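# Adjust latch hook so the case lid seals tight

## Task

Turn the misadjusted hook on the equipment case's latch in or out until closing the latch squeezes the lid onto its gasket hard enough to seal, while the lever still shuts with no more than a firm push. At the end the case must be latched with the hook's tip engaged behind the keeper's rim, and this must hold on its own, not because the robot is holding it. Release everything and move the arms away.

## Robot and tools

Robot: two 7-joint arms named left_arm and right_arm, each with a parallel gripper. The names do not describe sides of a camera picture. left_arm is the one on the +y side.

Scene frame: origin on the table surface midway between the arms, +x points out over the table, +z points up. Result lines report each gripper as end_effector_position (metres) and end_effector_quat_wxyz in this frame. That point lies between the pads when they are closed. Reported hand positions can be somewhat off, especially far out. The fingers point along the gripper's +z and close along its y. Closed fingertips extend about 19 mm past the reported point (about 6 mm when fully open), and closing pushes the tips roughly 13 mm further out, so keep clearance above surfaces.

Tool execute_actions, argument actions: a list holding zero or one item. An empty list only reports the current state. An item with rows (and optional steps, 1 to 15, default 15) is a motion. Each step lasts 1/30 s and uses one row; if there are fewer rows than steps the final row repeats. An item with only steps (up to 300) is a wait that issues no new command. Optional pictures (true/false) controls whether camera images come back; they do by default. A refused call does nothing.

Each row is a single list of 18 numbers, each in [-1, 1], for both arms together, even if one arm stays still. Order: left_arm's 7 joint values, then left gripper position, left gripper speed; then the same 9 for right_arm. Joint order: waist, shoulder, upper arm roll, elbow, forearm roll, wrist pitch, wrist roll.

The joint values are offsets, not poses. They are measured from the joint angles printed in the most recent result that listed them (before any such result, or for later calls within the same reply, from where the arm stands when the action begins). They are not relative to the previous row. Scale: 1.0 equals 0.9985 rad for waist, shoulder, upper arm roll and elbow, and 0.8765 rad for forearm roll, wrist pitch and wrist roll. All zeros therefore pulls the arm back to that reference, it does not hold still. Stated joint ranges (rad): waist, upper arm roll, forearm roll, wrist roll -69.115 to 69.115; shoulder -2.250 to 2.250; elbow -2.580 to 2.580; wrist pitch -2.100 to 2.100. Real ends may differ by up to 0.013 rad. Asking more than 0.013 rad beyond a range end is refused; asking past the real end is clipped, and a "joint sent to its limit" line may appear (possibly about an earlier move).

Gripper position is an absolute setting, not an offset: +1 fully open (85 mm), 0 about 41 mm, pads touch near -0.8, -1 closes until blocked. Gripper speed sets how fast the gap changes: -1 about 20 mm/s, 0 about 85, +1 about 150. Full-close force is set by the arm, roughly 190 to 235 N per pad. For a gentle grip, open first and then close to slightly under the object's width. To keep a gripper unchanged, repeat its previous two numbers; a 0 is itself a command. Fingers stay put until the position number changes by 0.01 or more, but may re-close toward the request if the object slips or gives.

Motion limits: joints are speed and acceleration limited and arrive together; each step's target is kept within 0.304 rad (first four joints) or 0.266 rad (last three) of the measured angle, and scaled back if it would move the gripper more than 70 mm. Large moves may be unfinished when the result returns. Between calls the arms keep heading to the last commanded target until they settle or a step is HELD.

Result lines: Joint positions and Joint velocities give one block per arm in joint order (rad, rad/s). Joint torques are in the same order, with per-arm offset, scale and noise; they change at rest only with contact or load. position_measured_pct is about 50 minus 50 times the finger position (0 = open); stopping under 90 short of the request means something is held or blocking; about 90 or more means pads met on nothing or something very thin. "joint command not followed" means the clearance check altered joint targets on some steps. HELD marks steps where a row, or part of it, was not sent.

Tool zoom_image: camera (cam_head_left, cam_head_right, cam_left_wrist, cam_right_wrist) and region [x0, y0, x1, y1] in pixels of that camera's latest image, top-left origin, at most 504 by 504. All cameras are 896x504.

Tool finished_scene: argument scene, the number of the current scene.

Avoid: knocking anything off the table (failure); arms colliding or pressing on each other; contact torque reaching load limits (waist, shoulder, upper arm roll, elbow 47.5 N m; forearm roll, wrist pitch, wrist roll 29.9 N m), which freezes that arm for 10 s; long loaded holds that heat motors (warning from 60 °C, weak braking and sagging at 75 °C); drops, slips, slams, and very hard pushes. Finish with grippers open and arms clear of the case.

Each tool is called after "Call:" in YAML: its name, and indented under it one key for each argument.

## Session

Call:
execute_actions:
  actions: []

Scene clock: 0.00 s of 9600.00 s.
left_arm: end_effector_position=(+0.1987, +0.7605, +0.2603) position_measured_pct=0.0 end_effector_quat_wxyz=(-0.106, +0.819, -0.548, -0.134) | right_arm: end_effector_position=(+0.4788, -0.6855, +0.1794) position_measured_pct=0.0 end_effector_quat_wxyz=(-0.207, +0.855, -0.465, -0.100)
Joint positions: left_arm=[-0.443  0.188 -0.248  1.865 -0.305  0.933  2.829] | right_arm=[ 1.006  1.203 -0.698  0.348  0.271  1.953  4.381]
Joint velocities: left_arm=[-0.     0.     0.     0.001  0.    -0.001 -0.   ] | right_arm=[-0.    -0.001  0.001  0.     0.     0.001 -0.002]
Joint torques (N m, as the joint torque sensors report them, + toward a larger angle): no reading
Motor temperatures (°C, as the motors report them): left_arm=[29 33 24 25 33 38 45] | right_arm=[30 26 27 26 29 28 34]

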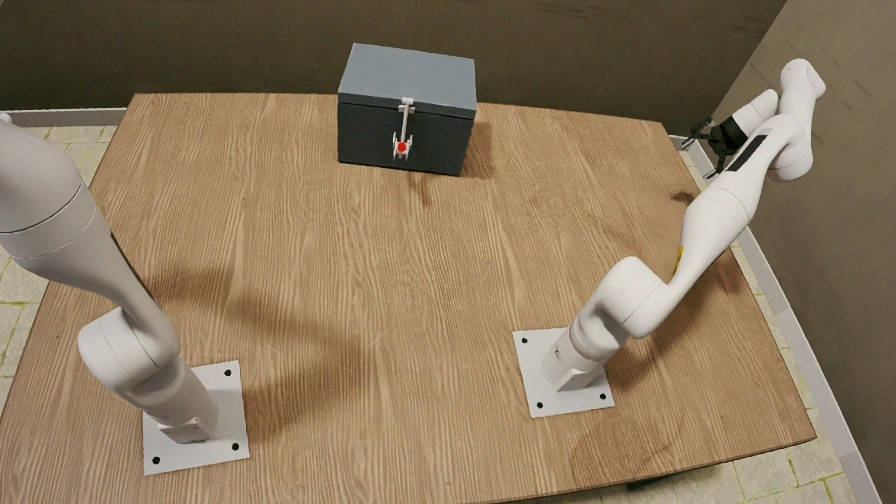

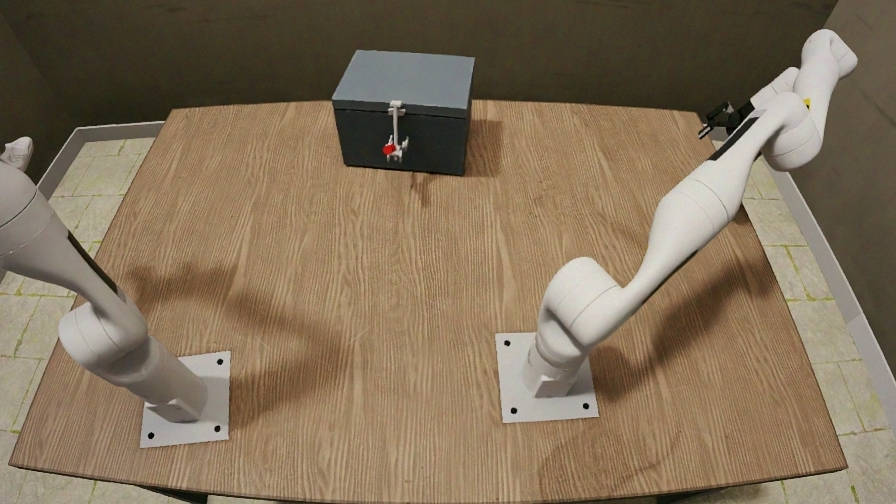

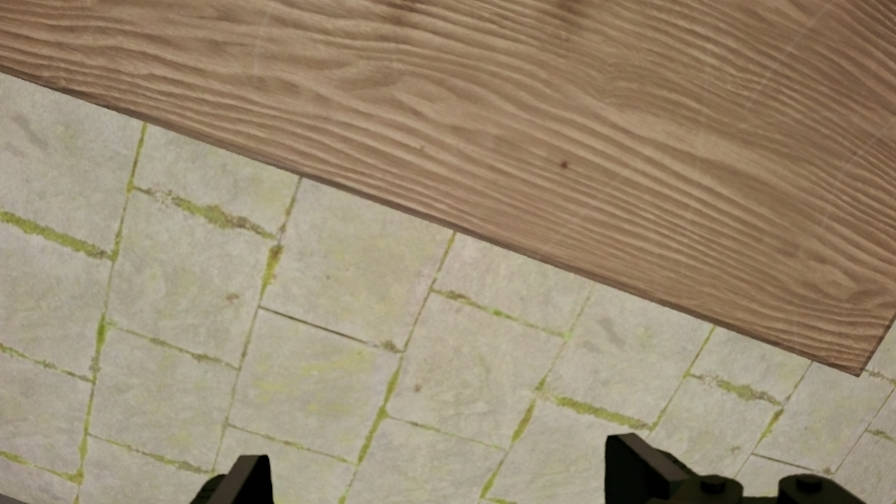

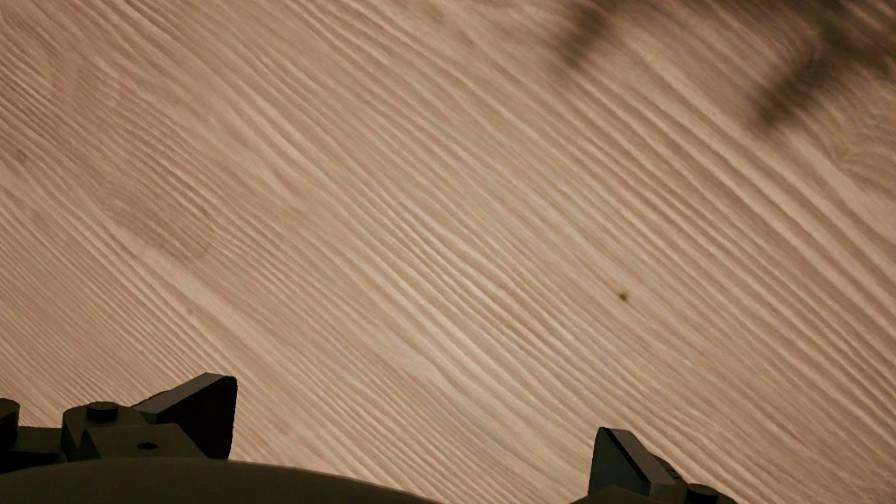

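Call:
zoom_image:
  camera: "cam_head_left"
  region: [320, 30, 500, 190]

Call:
zoom_image:
  camera: "cam_head_right"
  region: [320, 30, 500, 190]

Region (320, 30, 500, 190) of cam_head_left's 896x504 image, scaled by 2.800, with more detail than that image has.

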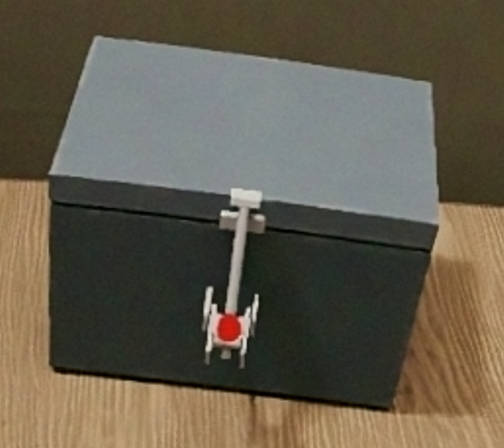

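Region (320, 30, 500, 190) of cam_head_right's 896x504 image, scaled by 2.800, with more detail than that image has.

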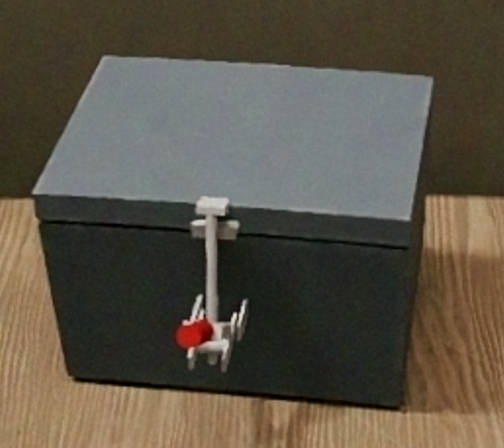

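Call:
execute_actions:
  actions:
    - {"rows":[[0.5,0,0.248,0.587,0.348,-1,1,-1,0,-0.6,-0.59,0.699,0.792,-0.309,-0.645,1,-0.6,0]],"steps":15}
  pictures: false

Call:
execute_actions:
  actions:
    - {"steps":12}
  pictures: false

Call:
execute_actions:
  actions:
    - {"rows":[[0.4,0.2,0,0,0,-1,1,-1,0,-0.8,0,0,0,0,0,1,-0.6,0]],"steps":15}
  pictures: false

Call:
execute_actions:
  actions:
    - {"steps":10}
  pictures: false

Scene clock: 11.33 s of 9600.00 s.
left_arm: end_effector_position=(+0.2835, +0.6082, +0.1936) position_measured_pct=36.9 end_effector_quat_wxyz=(-0.088, +0.800, -0.592, -0.031) | right_arm: end_effector_position=(+0.5740, -0.5734, +0.2497) position_measured_pct=36.9 end_effector_quat_wxyz=(-0.128, +0.955, -0.266, -0.020)
Joint positions: left_arm=[-0.233  0.188 -0.119  2.068 -0.15   0.754  3.007] | right_arm=[ 0.741  0.937 -0.437  0.609  0.102  1.724  4.609]
Joint velocities: left_arm=[ 0.535  0.001  0.236  0.527  0.295 -0.465  0.463] | right_arm=[-0.719 -0.712  0.706  0.712 -0.284 -0.62   0.62 ]
Joint torques (N m, as the joint torque sensors report them, + toward a larger angle): left_arm=[ -0.01 -11.83  -0.76  -6.81  -0.26  -0.06  -0.05] | right_arm=[ -0.41 -26.52  -2.19  -7.8   -0.47   0.6   -0.08]
Motor temperatures (°C, as the motors report them): left_arm=[29 33 24 25 33 38 45] | right_arm=[30 26 27 26 29 28 34]
Steps of this call (steps 1 to 325: nothing new was sent; steps 326 to 340: all 15 steps of this action). Readings (joint positions | what the end effector reports):
326: left_arm=[-0.441 0.188 -0.247 1.866 -0.305 0.932 2.829] | right_arm=[1.005 1.202 -0.697 0.349 0.271 1.952 4.382] | left_arm position_measured_pct=0.0 | right_arm position_measured_pct=0.0
327: left_arm=[-0.435 0.187 -0.245 1.871 -0.301 0.928 2.833] | right_arm=[1.000 1.196 -0.691 0.354 0.268 1.948 4.386] | left_arm position_measured_pct=0.4 | right_arm position_measured_pct=0.4
329: left_arm=[-0.407 0.187 -0.228 1.895 -0.280 0.906 2.855] | right_arm=[0.973 1.167 -0.664 0.381 0.246 1.925 4.409] | left_arm position_measured_pct=4.4 | right_arm position_measured_pct=4.4
333: left_arm=[-0.348 0.187 -0.182 1.954 -0.228 0.854 2.907] | right_arm=[0.894 1.089 -0.587 0.459 0.182 1.857 4.477] | left_arm position_measured_pct=15.9 | right_arm position_measured_pct=15.9
340: the state above

Scene clock: 11.73 s of 9600.00 s.
left_arm: end_effector_position=(+0.2757, +0.4718, +0.1345) position_measured_pct=72.6 end_effector_quat_wxyz=(-0.062, +0.816, -0.574, +0.036) | right_arm: end_effector_position=(+0.5726, -0.5038, +0.2747) position_measured_pct=72.6 end_effector_quat_wxyz=(-0.011, +0.999, -0.049, +0.021)
Joint positions: left_arm=[-0.026  0.188 -0.034  2.332 -0.043  0.482  3.278] | right_arm=[ 0.455  0.66  -0.076  1.011  0.013  1.438  4.98 ]
Joint velocities: left_arm=[ 0.512  0.002  0.234  0.766  0.282 -1.171  1.184] | right_arm=[-0.354 -0.339  0.638  0.959 -0.104 -0.412  1.21 ]
Joint torques (N m, as the joint torque sensors report them, + toward a larger angle): left_arm=[ -0.24 -10.96  -0.74  -6.26  -0.19  -0.44   0.05] | right_arm=[  1.58 -20.85  -0.01  -9.11   0.03  -0.69   0.35]
Motor temperatures (°C, as the motors report them): left_arm=[29 33 24 25 33 38 45] | right_arm=[30 26 27 26 29 28 34]
Steps of this call (steps 1 to 12: the robot went on to your last target). Readings (joint positions | what the end effector reports):
1: left_arm=[-0.215 0.188 -0.112 2.085 -0.140 0.738 3.022] | right_arm=[0.717 0.913 -0.413 0.633 0.093 1.703 4.630] | left_arm position_measured_pct=39.7 | right_arm position_measured_pct=39.7
2: left_arm=[-0.197 0.188 -0.104 2.104 -0.131 0.721 3.039] | right_arm=[0.692 0.889 -0.388 0.658 0.084 1.682 4.652] | left_arm position_measured_pct=42.9 | right_arm position_measured_pct=42.9
4: left_arm=[-0.162 0.188 -0.090 2.143 -0.113 0.687 3.073] | right_arm=[0.638 0.836 -0.335 0.712 0.068 1.634 4.699] | left_arm position_measured_pct=48.8 | right_arm position_measured_pct=48.8
8: left_arm=[-0.097 0.188 -0.063 2.231 -0.079 0.606 3.153] | right_arm=[0.524 0.728 -0.193 0.859 0.033 1.518 4.829] | left_arm position_measured_pct=60.7 | right_arm position_measured_pct=60.7
12: the state above

Scene clock: 12.23 s of 9600.00 s.
left_arm: end_effector_position=(+0.3815, +0.3517, +0.1121) position_measured_pct=91.7 end_effector_quat_wxyz=(-0.098, +0.832, -0.512, +0.190) | right_arm: end_effector_position=(+0.6059, -0.3483, +0.2653) position_measured_pct=80.2 end_effector_quat_wxyz=(-0.010, +0.969, +0.248, +0.008)
Joint positions: left_arm=[ 0.314  0.355 -0.031  2.345 -0.04   0.011  3.75 ] | right_arm=[ 0.164  0.654 -0.057  1.051  0.011  1.428  5.303]
Joint velocities: left_arm=[ 0.363  0.201 -0.013 -0.089 -0.019 -1.187  1.188] | right_arm=[-0.622  0.015 -0.046 -0.098  0.006  0.021  0.543]
Joint torques (N m, as the joint torque sensors report them, + toward a larger angle): left_arm=[ -0.03 -13.46  -1.1   -5.84  -0.18  -1.18   0.06] | right_arm=[ -0.26 -21.55  -0.36  -7.82  -0.46  -0.36   0.46]
Motor temperatures (°C, as the motors report them): left_arm=[29 33 24 25 33 38 45] | right_arm=[30 26 27 26 29 28 34]
Steps of this call (steps 1 to 15: all 15 steps of this action). Readings (joint positions | what the end effector reports):
1: left_arm=[-0.009 0.188 -0.027 2.355 -0.035 0.442 3.318] | right_arm=[0.443 0.650 -0.056 1.041 0.010 1.426 5.020] | left_arm position_measured_pct=75.8 | right_arm position_measured_pct=75.8
2: left_arm=[0.014 0.191 -0.023 2.374 -0.030 0.405 3.355] | right_arm=[0.428 0.644 -0.041 1.064 0.009 1.418 5.059] | left_arm position_measured_pct=78.6 | right_arm position_measured_pct=77.8
4: left_arm=[0.071 0.209 -0.022 2.395 -0.029 0.350 3.411] | right_arm=[0.387 0.644 -0.028 1.095 0.009 1.416 5.110] | left_arm position_measured_pct=84.9 | right_arm position_measured_pct=79.4
8: left_arm=[0.177 0.279 -0.026 2.384 -0.033 0.252 3.509] | right_arm=[0.308 0.650 -0.043 1.089 0.009 1.421 5.176] | left_arm position_measured_pct=91.7 | right_arm position_measured_pct=79.8
15: the state above

Scene clock: 12.57 s of 9600.00 s.
left_arm: end_effector_position=(+0.4733, +0.3100, +0.1686) position_measured_pct=91.7 end_effector_quat_wxyz=(-0.090, +0.852, -0.357, +0.373) | right_arm: end_effector_position=(+0.6156, -0.2240, +0.2704) position_measured_pct=80.2 end_effector_quat_wxyz=(-0.010, +0.900, +0.436, +0.016)
Joint positions: left_arm=[ 0.369  0.385 -0.034  2.331 -0.043 -0.362  4.122] | right_arm=[-0.046  0.657 -0.067  1.029  0.012  1.433  5.487]
Joint velocities: left_arm=[ 0.046  0.02  -0.001 -0.018 -0.002 -0.582  0.573] | right_arm=[-0.634  0.006 -0.02  -0.043  0.002  0.01   0.553]
Joint torques (N m, as the joint torque sensors report them, + toward a larger angle): left_arm=[  0.31 -13.72  -0.83  -4.69  -0.14  -1.69  -0.32] | right_arm=[ -0.13 -21.34  -1.19  -8.22   0.1   -0.57  -0.23]
Motor temperatures (°C, as the motors report them): left_arm=[29 33 24 25 33 38 45] | right_arm=[30 26 27 26 29 28 34]
Steps of this call (steps 1 to 10: the robot went on to your last target). Readings (joint positions | what the end effector reports):
1: left_arm=[0.325 0.361 -0.032 2.342 -0.041 -0.029 3.790] | right_arm=[0.143 0.654 -0.058 1.048 0.011 1.429 5.321] | left_arm position_measured_pct=91.7 | right_arm position_measured_pct=80.2
2: left_arm=[0.334 0.367 -0.032 2.340 -0.041 -0.070 3.830] | right_arm=[0.122 0.655 -0.060 1.045 0.011 1.429 5.339] | left_arm position_measured_pct=91.7 | right_arm position_measured_pct=80.2
4: left_arm=[0.348 0.374 -0.033 2.337 -0.042 -0.151 3.912] | right_arm=[0.080 0.656 -0.062 1.040 0.011 1.431 5.376] | left_arm position_measured_pct=91.7 | right_arm position_measured_pct=80.2
8: left_arm=[0.364 0.383 -0.034 2.333 -0.043 -0.309 4.069] | right_arm=[-0.004 0.657 -0.066 1.032 0.012 1.432 5.450] | left_arm position_measured_pct=91.7 | right_arm position_measured_pct=80.2
10: the state above

Call:
execute_actions:
  actions:
    - {"rows":[[0.211,0.35,0.034,0.12,0.049,-1,0.673,-1,0,-0.58,-0.043,0.067,0.11,-0.014,-0.051,1,-0.6,0]],"steps":15}
  pictures: false

Call:
execute_actions:
  actions:
    - {"steps":12}
  pictures: false

Call:
execute_actions:
  actions:
    - {"rows":[[0,0.457,0,0,0,-0.753,0,-1,0,0,0,0,0,0,0,0.754,-0.6,0]],"steps":15}
  pictures: false

Call:
execute_actions:
  actions:
    - {"steps":12}

Scene clock: 15.63 s of 9600.00 s.
left_arm: end_effector_position=(+0.4295, +0.2184, +0.0790) position_measured_pct=91.7 end_effector_quat_wxyz=(+0.030, +0.887, -0.258, +0.382) | right_arm: end_effector_position=(+0.5017, +0.0392, +0.2610) position_measured_pct=80.2 end_effector_quat_wxyz=(-0.001, +0.455, +0.890, +0.002)
Joint positions: left_arm=[ 0.545  0.676 -0.005  2.432 -0.007 -0.753  4.512] | right_arm=[-0.601  0.619 -0.007  1.129  0.     1.392  6.274]
Joint velocities: left_arm=[ 0.243  0.421  0.047  0.155  0.056 -1.216  1.193] | right_arm=[-0.279 -0.046  0.073  0.131 -0.019 -0.05   1.068]
Joint torques (N m, as the joint torque sensors report them, + toward a larger angle): left_arm=[ -0.85 -18.09  -0.64  -3.76   0.23  -2.52  -0.03] | right_arm=[  2.05 -21.8    1.48  -8.66   0.47  -0.39   0.12]
Motor temperatures (°C, as the motors report them): left_arm=[29 33 24 25 33 38 45] | right_arm=[30 26 27 26 29 28 34]
Steps of this call (steps 1 to 45: the robot went on to your last target; steps 46 to 77: nothing new was sent; steps 78 to 92: all 15 steps of this action). Readings (joint positions | what the end effector reports):
78: left_arm=[0.374 0.389 -0.034 2.332 -0.043 -0.396 4.155] | right_arm=[-0.346 0.659 -0.075 1.012 0.013 1.438 5.857] | left_arm position_measured_pct=91.7 | right_arm position_measured_pct=80.2
79: left_arm=[0.379 0.396 -0.035 2.333 -0.042 -0.401 4.159] | right_arm=[-0.352 0.658 -0.072 1.014 0.013 1.437 5.861] | left_arm position_measured_pct=91.7 | right_arm position_measured_pct=80.2
81: left_arm=[0.399 0.426 -0.032 2.343 -0.038 -0.424 4.182] | right_arm=[-0.381 0.653 -0.064 1.027 0.013 1.432 5.887] | left_arm position_measured_pct=91.7 | right_arm position_measured_pct=80.2
85: left_arm=[0.455 0.518 -0.021 2.376 -0.027 -0.506 4.265] | right_arm=[-0.482 0.637 -0.039 1.072 0.007 1.414 5.996] | left_arm position_measured_pct=91.7 | right_arm position_measured_pct=80.2
92: the state above

Scene clock: 16.03 s of 9600.00 s.
left_arm: end_effector_position=(+0.4786, +0.1791, +0.1620) position_measured_pct=91.7 end_effector_quat_wxyz=(+0.107, +0.818, -0.164, +0.541) | right_arm: end_effector_position=(+0.4941, +0.0462, +0.2602) position_measured_pct=80.2 end_effector_quat_wxyz=(-0.000, +0.407, +0.914, +0.000)
Joint positions: left_arm=[ 0.579  0.732  0.     2.45  -0.    -1.211  4.71 ] | right_arm=[-0.625  0.615 -0.     1.139 -0.     1.388  6.363]
Joint velocities: left_arm=[ 0.011  0.011  0.001 -0.001  0.002 -0.564  0.061] | right_arm=[-0.004 -0.001  0.001 -0.001 -0.001 -0.002  0.003]
Joint torques (N m, as the joint torque sensors report them, + toward a larger angle): left_arm=[  0.44 -15.93  -0.21  -2.26  -0.08  -2.21   0.08] | right_arm=[  0.05 -20.18  -0.25  -8.41  -0.03  -0.41  -0.06]
Motor temperatures (°C, as the motors report them): left_arm=[29 33 24 25 33 38 45] | right_arm=[30 26 27 26 29 28 34]
Steps of this call (steps 1 to 12: the robot went on to your last target). Readings (joint positions | what the end effector reports):
1: left_arm=[0.552 0.688 -0.003 2.437 -0.006 -0.793 4.550] | right_arm=[-0.609 0.617 -0.005 1.133 -0.000 1.391 6.306] | left_arm position_measured_pct=91.7 | right_arm position_measured_pct=80.2
2: left_arm=[0.558 0.698 -0.002 2.440 -0.004 -0.834 4.585] | right_arm=[-0.615 0.617 -0.003 1.135 -0.001 1.390 6.330] | left_arm position_measured_pct=91.7 | right_arm position_measured_pct=80.2
4: left_arm=[0.567 0.713 -0.001 2.445 -0.002 -0.915 4.637] | right_arm=[-0.621 0.616 -0.002 1.138 -0.001 1.389 6.355] | left_arm position_measured_pct=91.7 | right_arm position_measured_pct=80.2
8: left_arm=[0.575 0.727 -0.000 2.449 -0.001 -1.078 4.690] | right_arm=[-0.624 0.615 -0.000 1.139 -0.000 1.389 6.362] | left_arm position_measured_pct=91.7 | right_arm position_measured_pct=80.2
12: the state above

Scene clock: 16.53 s of 9600.00 s.
left_arm: end_effector_position=(+0.4670, +0.1839, +0.0809) position_measured_pct=91.7 end_effector_quat_wxyz=(+0.112, +0.800, -0.161, +0.567) | right_arm: end_effector_position=(+0.4941, +0.0462, +0.2602) position_measured_pct=80.2 end_effector_quat_wxyz=(-0.000, +0.165, +0.986, +0.000)
Joint positions: left_arm=[ 0.579  1.111  0.     2.45  -0.    -1.651  4.71 ] | right_arm=[-0.625  0.615 -0.     1.139 -0.     1.388  6.869]
Joint velocities: left_arm=[-0.     0.581 -0.     0.001 -0.    -1.217 -0.002] | right_arm=[ 0.    -0.    -0.     0.    -0.    -0.003  1.216]
Joint torques (N m, as the joint torque sensors report them, + toward a larger angle): left_arm=[  0.35 -20.73   0.18   0.22   0.12  -3.16   0.13] | right_arm=[ -0.27 -20.65  -0.58  -8.34  -0.03  -0.26   0.38]
Motor temperatures (°C, as the motors report them): left_arm=[29 33 24 25 33 38 45] | right_arm=[30 26 27 26 29 28 34]
Steps of this call (steps 1 to 15: all 15 steps of this action). Readings (joint positions | what the end effector reports):
1: left_arm=[0.579 0.734 0.000 2.450 -0.000 -1.227 4.711] | right_arm=[-0.625 0.615 -0.000 1.139 -0.000 1.388 6.365] | left_arm position_measured_pct=91.7 | right_arm position_measured_pct=80.2
2: left_arm=[0.579 0.741 0.000 2.450 -0.000 -1.244 4.711] | right_arm=[-0.625 0.615 -0.000 1.139 -0.000 1.388 6.374] | left_arm position_measured_pct=91.7 | right_arm position_measured_pct=80.2
4: left_arm=[0.579 0.771 0.000 2.450 -0.000 -1.289 4.711] | right_arm=[-0.625 0.615 -0.000 1.139 -0.000 1.388 6.425] | left_arm position_measured_pct=91.7 | right_arm position_measured_pct=80.2
8: left_arm=[0.579 0.892 0.000 2.450 -0.000 -1.401 4.710] | right_arm=[-0.625 0.615 -0.000 1.139 -0.000 1.388 6.585] | left_arm position_measured_pct=91.7 | right_arm position_measured_pct=80.2
15: the state above

Scene clock: 16.93 s of 9600.00 s.
left_arm: end_effector_position=(+0.4703, +0.1826, +0.1051) position_measured_pct=91.7 end_effector_quat_wxyz=(+0.123, +0.758, -0.152, +0.622) | right_arm: end_effector_position=(+0.4941, +0.0462, +0.2602) position_measured_pct=80.2 end_effector_quat_wxyz=(-0.000, +0.088, +0.996, +0.000)
Joint positions: left_arm=[ 0.579  1.187  0.     2.45  -0.    -1.87   4.71 ] | right_arm=[-0.625  0.615 -0.     1.139 -0.     1.388  7.023]
Joint velocities: left_arm=[-0.     0.017  0.    -0.    -0.    -0.008 -0.002] | right_arm=[-0.     0.001 -0.001  0.001 -0.    -0.002  0.006]
Joint torques (N m, as the joint torque sensors report them, + toward a larger angle): left_arm=[  0.35 -18.31   0.26   0.82  -0.02  -2.75  -0.09] | right_arm=[ -0.04 -20.71  -0.06  -8.1   -0.06  -0.02   0.  ]
Motor temperatures (°C, as the motors report them): left_arm=[29 33 24 25 33 38 45] | right_arm=[30 26 27 26 29 28 34]
Steps of this call (steps 1 to 12: the robot went on to your last target). Readings (joint positions | what the end effector reports):
1: left_arm=[0.579 1.129 0.000 2.450 -0.000 -1.692 4.710] | right_arm=[-0.625 0.615 -0.000 1.139 -0.000 1.388 6.910] | left_arm position_measured_pct=91.7 | right_arm position_measured_pct=80.2
2: left_arm=[0.579 1.144 0.000 2.450 -0.000 -1.732 4.710] | right_arm=[-0.625 0.615 -0.000 1.139 -0.000 1.388 6.947] | left_arm position_measured_pct=91.7 | right_arm position_measured_pct=80.2
4: left_arm=[0.579 1.168 0.000 2.450 -0.000 -1.807 4.710] | right_arm=[-0.625 0.615 -0.000 1.139 -0.000 1.388 6.998] | left_arm position_measured_pct=91.7 | right_arm position_measured_pct=80.2
8: left_arm=[0.579 1.183 0.000 2.450 -0.000 -1.866 4.710] | right_arm=[-0.625 0.615 -0.000 1.139 -0.000 1.388 7.022] | left_arm position_measured_pct=91.7 | right_arm position_measured_pct=80.2
12: the state above

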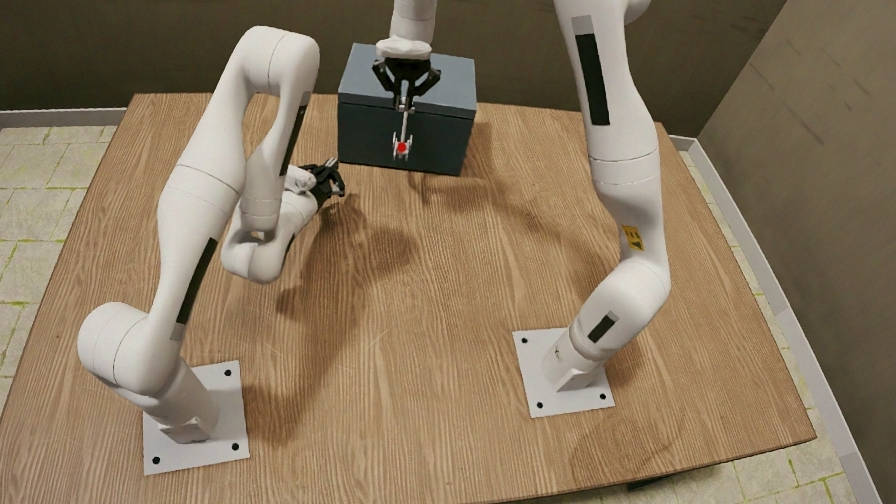

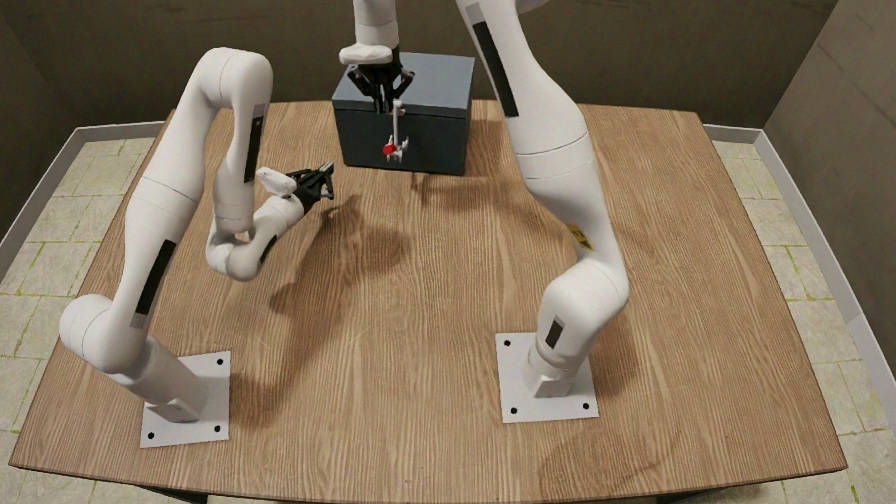

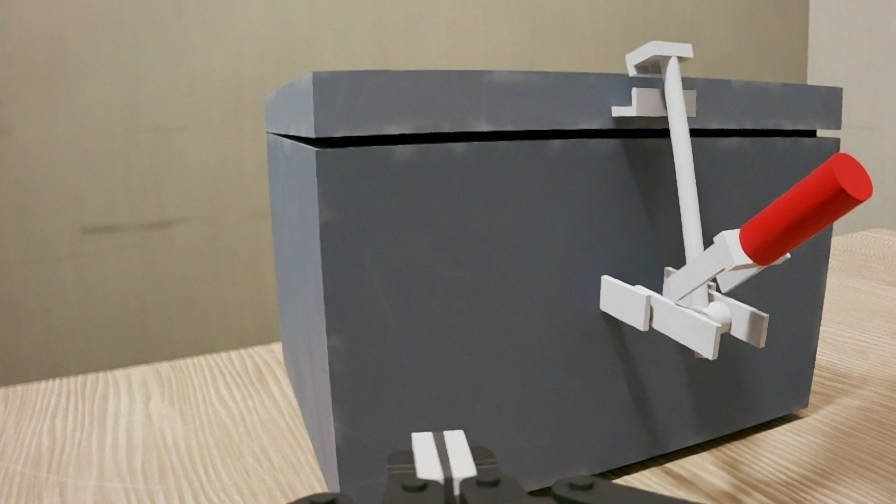

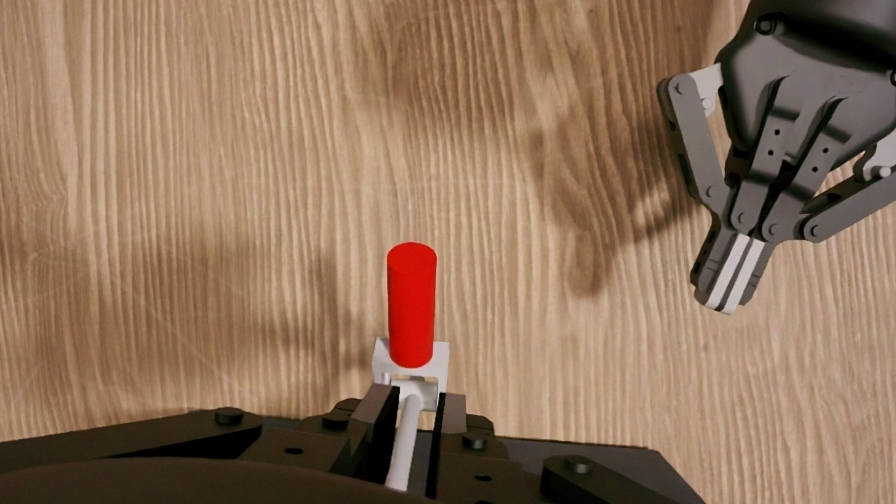

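Call:
execute_actions:
  actions:
    - {"rows":[[0,0,0,0,0,0,0,-1,0,-0.011,-0.014,0,0.139,0,-0.143,0.049,-0.6,0]],"steps":12}

Scene clock: 28.47 s of 9600.00 s.
left_arm: end_effector_position=(+0.4703, +0.1826, +0.1051) position_measured_pct=91.7 end_effector_quat_wxyz=(+0.123, +0.758, -0.152, +0.622) | right_arm: end_effector_position=(+0.4797, +0.0425, +0.2253) position_measured_pct=80.2 end_effector_quat_wxyz=(-0.001, +0.062, +0.998, -0.000)
Joint positions: left_arm=[ 0.579  1.187  0.     2.45  -0.    -1.87   4.71 ] | right_arm=[-0.635  0.602 -0.001  1.275 -0.     1.265  7.066]
Joint velocities: left_arm=[ 0.    -0.001  0.    -0.    -0.     0.     0.002] | right_arm=[-0.003 -0.009  0.002  0.031  0.    -0.026  0.007]
Joint torques (N m, as the joint torque sensors report them, + toward a larger angle): left_arm=[  0.15 -18.09  -0.07   1.44  -0.08  -2.79   0.15] | right_arm=[ -0.32 -21.63  -0.32  -8.59  -0.23  -0.23  -0.02]
Motor temperatures (°C, as the motors report them): left_arm=[29 33 24 25 33 38 45] | right_arm=[30 26 27 26 29 28 34]
Steps of this call (steps 1 to 30: the robot went on to your last target; steps 31 to 334: nothing new was sent; steps 335 to 346: all 12 steps of this action). Readings (joint positions | what the end effector reports):
335: left_arm=[0.579 1.189 0.000 2.450 -0.000 -1.871 4.710] | right_arm=[-0.625 0.614 -0.000 1.140 -0.000 1.388 7.024] | left_arm position_measured_pct=91.7 | right_arm position_measured_pct=80.2
336: left_arm=[0.579 1.188 0.000 2.450 -0.000 -1.870 4.710] | right_arm=[-0.625 0.613 -0.000 1.145 -0.000 1.383 7.026] | left_arm position_measured_pct=91.7 | right_arm position_measured_pct=80.2
338: left_arm=[0.579 1.187 0.000 2.450 -0.000 -1.870 4.710] | right_arm=[-0.628 0.609 -0.000 1.172 -0.000 1.359 7.034] | left_arm position_measured_pct=91.7 | right_arm position_measured_pct=80.2
342: left_arm=[0.579 1.187 0.000 2.450 -0.000 -1.870 4.710] | right_arm=[-0.634 0.603 -0.001 1.252 -0.000 1.286 7.059] | left_arm position_measured_pct=91.7 | right_arm position_measured_pct=80.2
346: the state above

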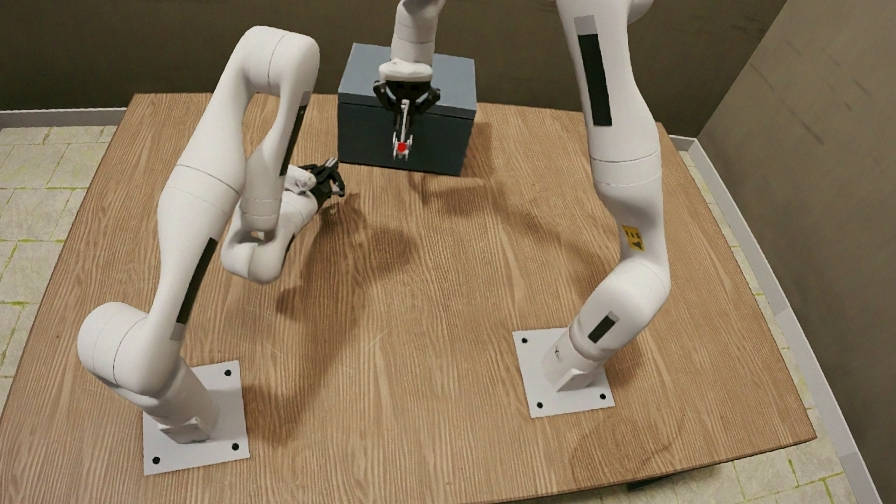

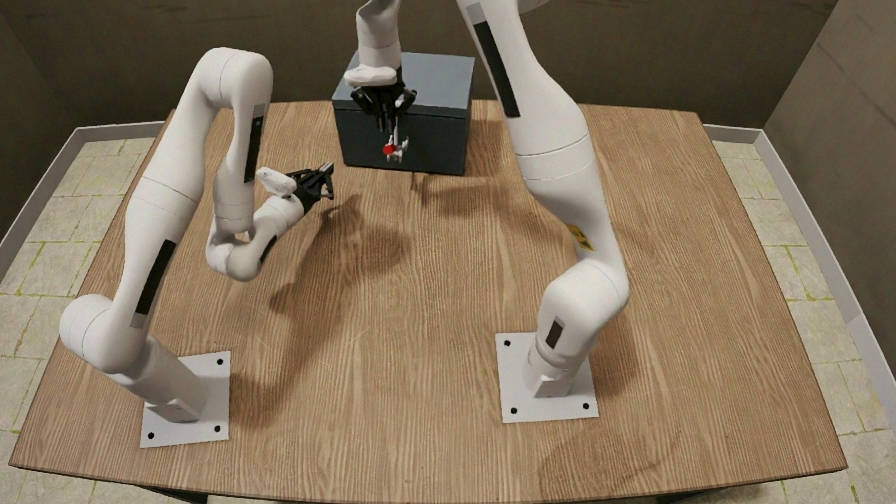

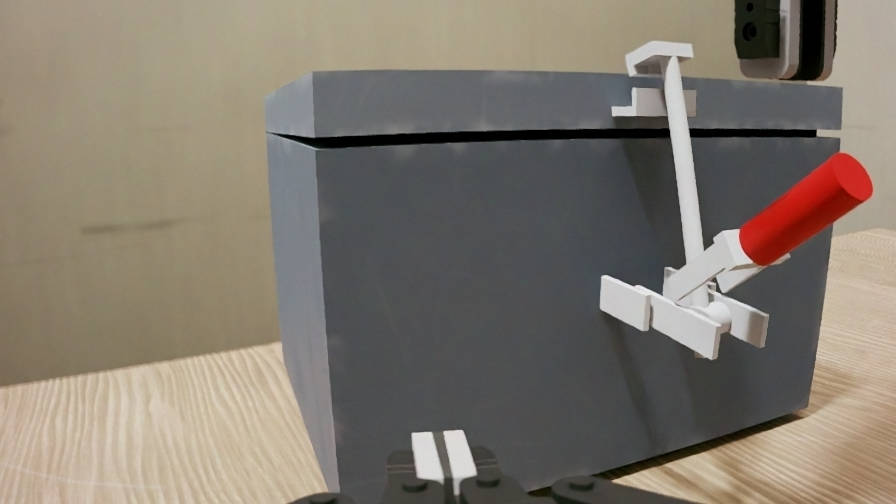

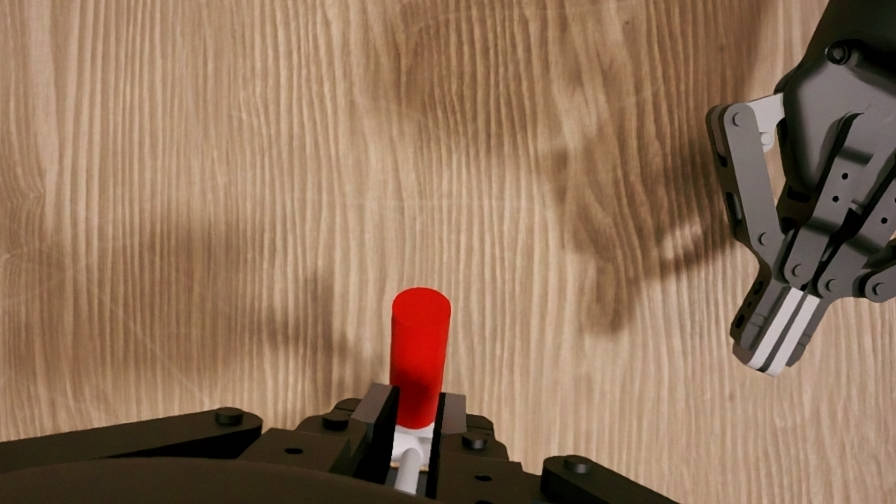

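Call:
execute_actions:
  actions:
    - {"rows":[[0,0,0,0,0,0,0,-1,0,0.002,0.039,0,0.083,0,-0.14,0,-0.6,0],[0,0,0,0,0,0,0,-1,0,0.002,0.039,0,0.083,0,-0.14,0,-0.6,0],[0,0,0,0,0,0,0,-1,0,0.002,0.039,0,0.083,0,-0.14,0,-0.6,0],[0,0,0,0,0,0,0,-1,0,0.002,0.039,0,0.083,0,-0.14,0,-0.6,0],[0,0,0,0,0,0,0,-1,0,0.002,0.039,0,0.083,0,-0.14,0,-0.6,0],[0,0,0,0,0,0,0,-1,0,0.002,0.039,0,0.083,0,-0.14,0,-0.6,0],[0,0,0,0,0,0,0,-1,0,0.002,0.039,0,0.083,0,-0.14,0,-0.6,0],[0,0,0,0,0,0,0,-1,0,0.002,0.039,0,0.083,0,-0.14,0,-0.6,0],[0,0,0,0,0,0,0,-1,0,-0.015,0.028,0,0.131,0,-0.182,-0.02,-0.6,0],[0,0,0,0,0,0,0,-1,0,-0.015,0.028,0,0.131,0,-0.182,-0.02,-0.6,0],[0,0,0,0,0,0,0,-1,0,-0.015,0.028,0,0.131,0,-0.182,-0.02,-0.6,0],[0,0,0,0,0,0,0,-1,0,-0.032,0.016,0,0.18,0,-0.224,-0.039,-0.6,0]],"steps":15}
  pictures: false

Call:
execute_actions:
  actions:
    - {"steps":6}
  pictures: false

Call:
execute_actions:
  actions:
    - {"rows":[[0,0,0,0,0,0,0,-1,0,0,0.01,0,0.011,0,-0.024,0,-0.6,0],[0,0,0,0,0,0,0,-1,0,0,0.01,0,0.011,0,-0.024,0,-0.6,0],[0,0,0,0,0,0,0,-1,0,0,0.01,0,0.011,0,-0.024,0,-0.6,0],[0,0,0,0,0,0,0,-1,0,0,0.02,0,0.023,0,-0.049,0,-0.6,0],[0,0,0,0,0,0,0,-1,0,0,0.02,0,0.023,0,-0.049,0,-0.6,0],[0,0,0,0,0,0,0,-1,0,0,0.02,0,0.023,0,-0.049,0,-0.6,0],[0,0,0,0,0,0,0,-1,0,0,0.031,0,0.034,0,-0.073,0,-0.6,0]],"steps":15}

Scene clock: 33.73 s of 9600.00 s.
left_arm: end_effector_position=(+0.4703, +0.1826, +0.1051) position_measured_pct=91.7 end_effector_quat_wxyz=(+0.123, +0.758, -0.152, +0.622) | right_arm: end_effector_position=(+0.4634, +0.0440, +0.1703) position_measured_pct=80.2 end_effector_quat_wxyz=(+0.000, +0.063, +0.998, +0.001)
Joint positions: left_arm=[ 0.579  1.187  0.     2.45  -0.    -1.87   4.71 ] | right_arm=[-0.657  0.624 -0.     1.424 -0.     1.092  7.042]
Joint velocities: left_arm=[-0.    -0.     0.    -0.     0.001 -0.001 -0.001] | right_arm=[-0.113 -0.065 -0.012  0.354 -0.006 -0.271 -0.125]
Joint torques (N m, as the joint torque sensors report them, + toward a larger angle): left_arm=[  0.31 -18.15   0.07   1.24  -0.09  -2.82   0.04] | right_arm=[  0.81 -19.87  -0.24  -7.7   -0.4    0.32   0.65]
Motor temperatures (°C, as the motors report them): left_arm=[29 33 24 25 33 38 45] | right_arm=[30 26 27 26 29 28 34]
Steps of this call (steps 1 to 15: the robot went on to your last target; steps 16 to 143: nothing new was sent; steps 144 to 158: all 15 steps of this action). Readings (joint positions | what the end effector reports):
144: left_arm=[0.579 1.187 0.000 2.450 -0.000 -1.870 4.710] | right_arm=[-0.636 0.601 -0.000 1.278 -0.000 1.262 7.066] | left_arm position_measured_pct=91.7 | right_arm position_measured_pct=80.2
145: left_arm=[0.579 1.187 0.000 2.450 -0.000 -1.870 4.710] | right_arm=[-0.636 0.603 -0.000 1.283 -0.000 1.255 7.066] | left_arm position_measured_pct=91.7 | right_arm position_measured_pct=80.2
147: left_arm=[0.579 1.187 0.000 2.450 -0.000 -1.870 4.710] | right_arm=[-0.635 0.616 -0.000 1.308 -0.000 1.216 7.066] | left_arm position_measured_pct=91.7 | right_arm position_measured_pct=80.2
151: left_arm=[0.579 1.187 0.000 2.450 -0.000 -1.870 4.710] | right_arm=[-0.634 0.638 -0.001 1.352 -0.000 1.152 7.066] | left_arm position_measured_pct=91.7 | right_arm position_measured_pct=80.2
158: the state above

Scene clock: 33.93 s of 9600.00 s.
left_arm: end_effector_position=(+0.4703, +0.1826, +0.1051) position_measured_pct=91.7 end_effector_quat_wxyz=(+0.123, +0.758, -0.152, +0.622) | right_arm: end_effector_position=(+0.4561, +0.0442, +0.1649) position_measured_pct=80.2 end_effector_quat_wxyz=(-0.000, +0.063, +0.998, +0.000)
Joint positions: left_arm=[ 0.579  1.187  0.     2.45  -0.    -1.87   4.71 ] | right_arm=[-0.666  0.619 -0.001  1.453 -0.     1.07   7.032]
Joint velocities: left_arm=[ 0.001  0.     0.     0.    -0.    -0.001 -0.   ] | right_arm=[-0.011 -0.01   0.005  0.023  0.    -0.016 -0.006]
Joint torques (N m, as the joint torque sensors report them, + toward a larger angle): left_arm=[  0.21 -17.79   0.34   1.41  -0.18  -2.89   0.06] | right_arm=[ -0.2  -19.63  -0.21  -7.75  -0.06   0.37   0.12]
Motor temperatures (°C, as the motors report them): left_arm=[29 33 24 25 33 38 45] | right_arm=[30 26 27 26 29 28 34]
Steps of this call (steps 1 to 6: the robot went on to your last target). Readings (joint positions | what the end effector reports):
1: left_arm=[0.579 1.187 0.000 2.450 -0.000 -1.870 4.710] | right_arm=[-0.660 0.622 -0.001 1.435 -0.000 1.084 7.039] | left_arm position_measured_pct=91.7 | right_arm position_measured_pct=80.2
2: left_arm=[0.579 1.187 0.000 2.450 -0.000 -1.870 4.710] | right_arm=[-0.663 0.621 -0.001 1.443 -0.001 1.078 7.036] | left_arm position_measured_pct=91.7 | right_arm position_measured_pct=80.2
4: left_arm=[0.579 1.187 0.000 2.450 -0.000 -1.870 4.710] | right_arm=[-0.665 0.620 -0.001 1.451 -0.000 1.072 7.033] | left_arm position_measured_pct=91.7 | right_arm position_measured_pct=80.2
6: the state above

Scene clock: 34.43 s of 9600.00 s.
left_arm: end_effector_position=(+0.4703, +0.1826, +0.1051) position_measured_pct=91.7 end_effector_quat_wxyz=(+0.123, +0.758, -0.152, +0.622) | right_arm: end_effector_position=(+0.4558, +0.0442, +0.1403) position_measured_pct=80.2 end_effector_quat_wxyz=(-0.001, +0.063, +0.998, -0.000)
Joint positions: left_arm=[ 0.579  1.187  0.     2.45  -0.    -1.87   4.71 ] | right_arm=[-0.666  0.649 -0.001  1.487 -0.     1.007  7.032]
Joint velocities: left_arm=[ 0.001  0.     0.     0.    -0.     0.001  0.001] | right_arm=[ 0.     0.008  0.001  0.008 -0.001 -0.013  0.001]
Joint torques (N m, as the joint torque sensors report them, + toward a larger angle): left_arm=[  0.28 -17.95   0.16   1.    -0.2   -2.55   0.03] | right_arm=[ -0.05 -19.51   0.02  -6.55   0.16  -0.33   0.23]
Motor temperatures (°C, as the motors report them): left_arm=[29 33 24 25 33 38 45] | right_arm=[30 26 27 26 29 28 34]
Steps of this call (steps 1 to 15: all 15 steps of this action). Readings (joint positions | what the end effector reports):
1: left_arm=[0.579 1.187 0.000 2.450 -0.000 -1.870 4.710] | right_arm=[-0.666 0.620 -0.001 1.454 -0.000 1.068 7.032] | left_arm position_measured_pct=91.7 | right_arm position_measured_pct=80.2
2: left_arm=[0.579 1.187 0.000 2.450 -0.000 -1.870 4.710] | right_arm=[-0.666 0.622 -0.001 1.457 -0.000 1.063 7.032] | left_arm position_measured_pct=91.7 | right_arm position_measured_pct=80.2
4: left_arm=[0.579 1.187 0.000 2.450 -0.000 -1.870 4.710] | right_arm=[-0.666 0.627 -0.001 1.462 -0.000 1.054 7.032] | left_arm position_measured_pct=91.7 | right_arm position_measured_pct=80.2
8: left_arm=[0.579 1.187 0.000 2.450 -0.000 -1.870 4.710] | right_arm=[-0.666 0.640 -0.001 1.476 -0.000 1.027 7.032] | left_arm position_measured_pct=91.7 | right_arm position_measured_pct=80.2
15: the state above

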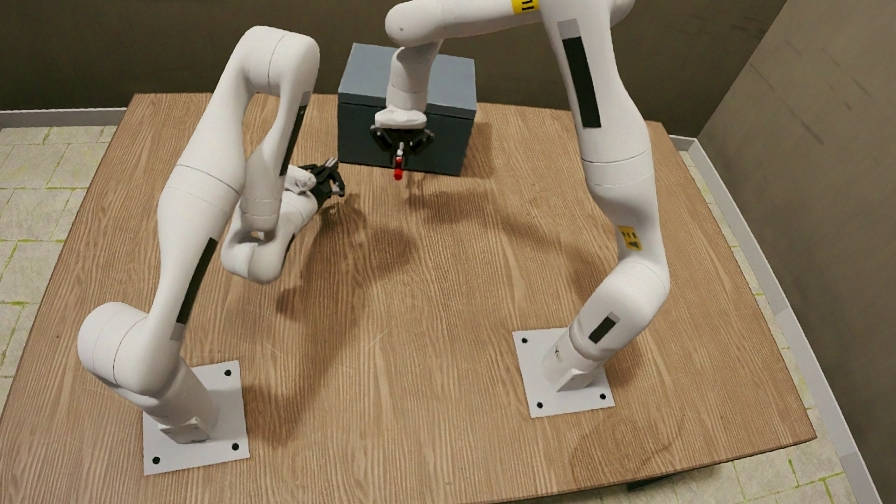

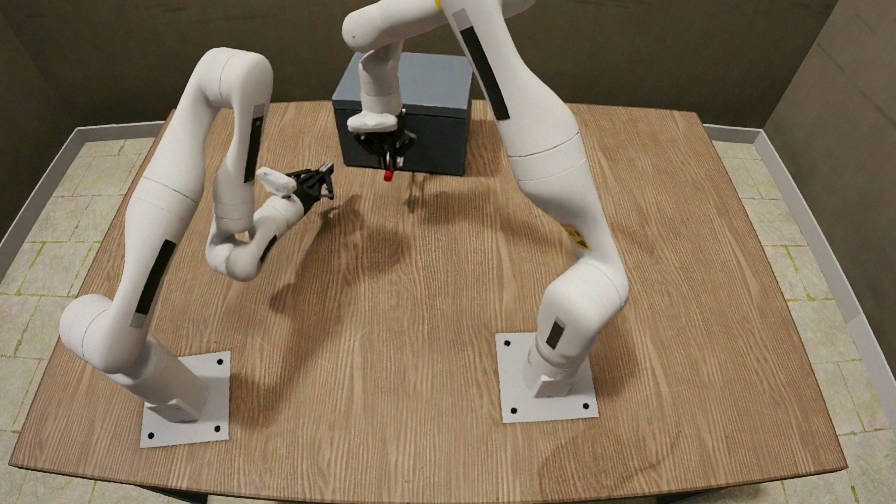

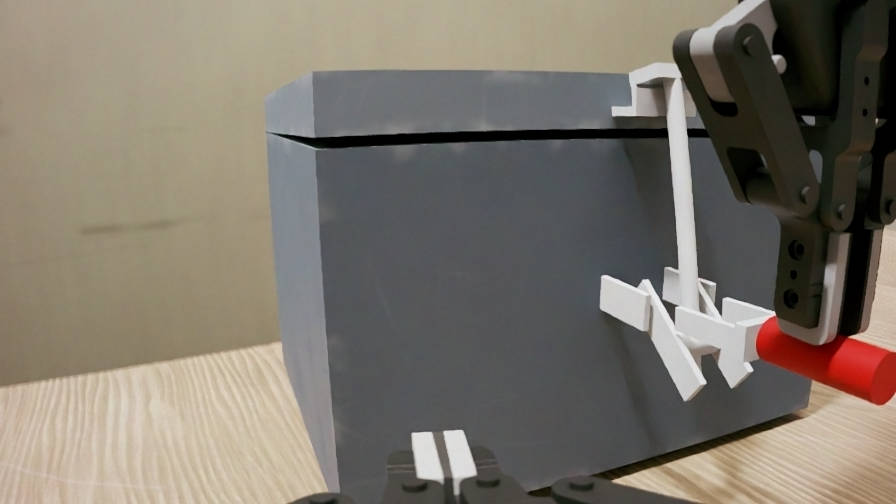

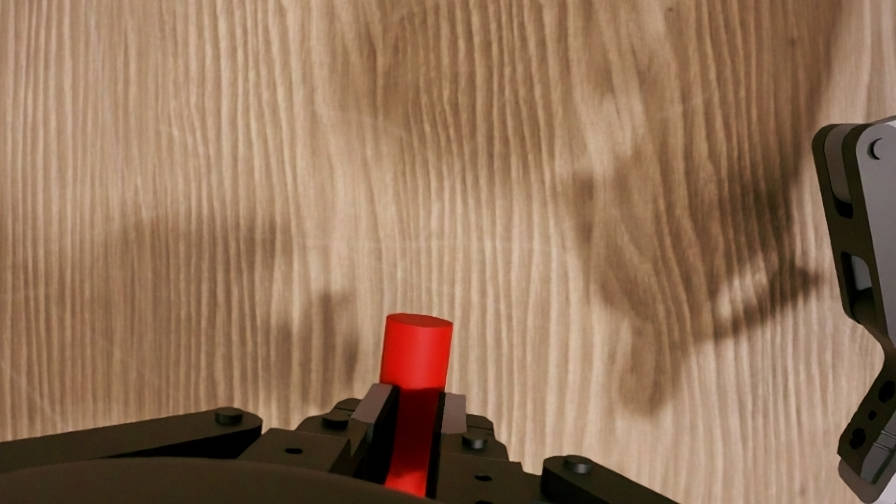

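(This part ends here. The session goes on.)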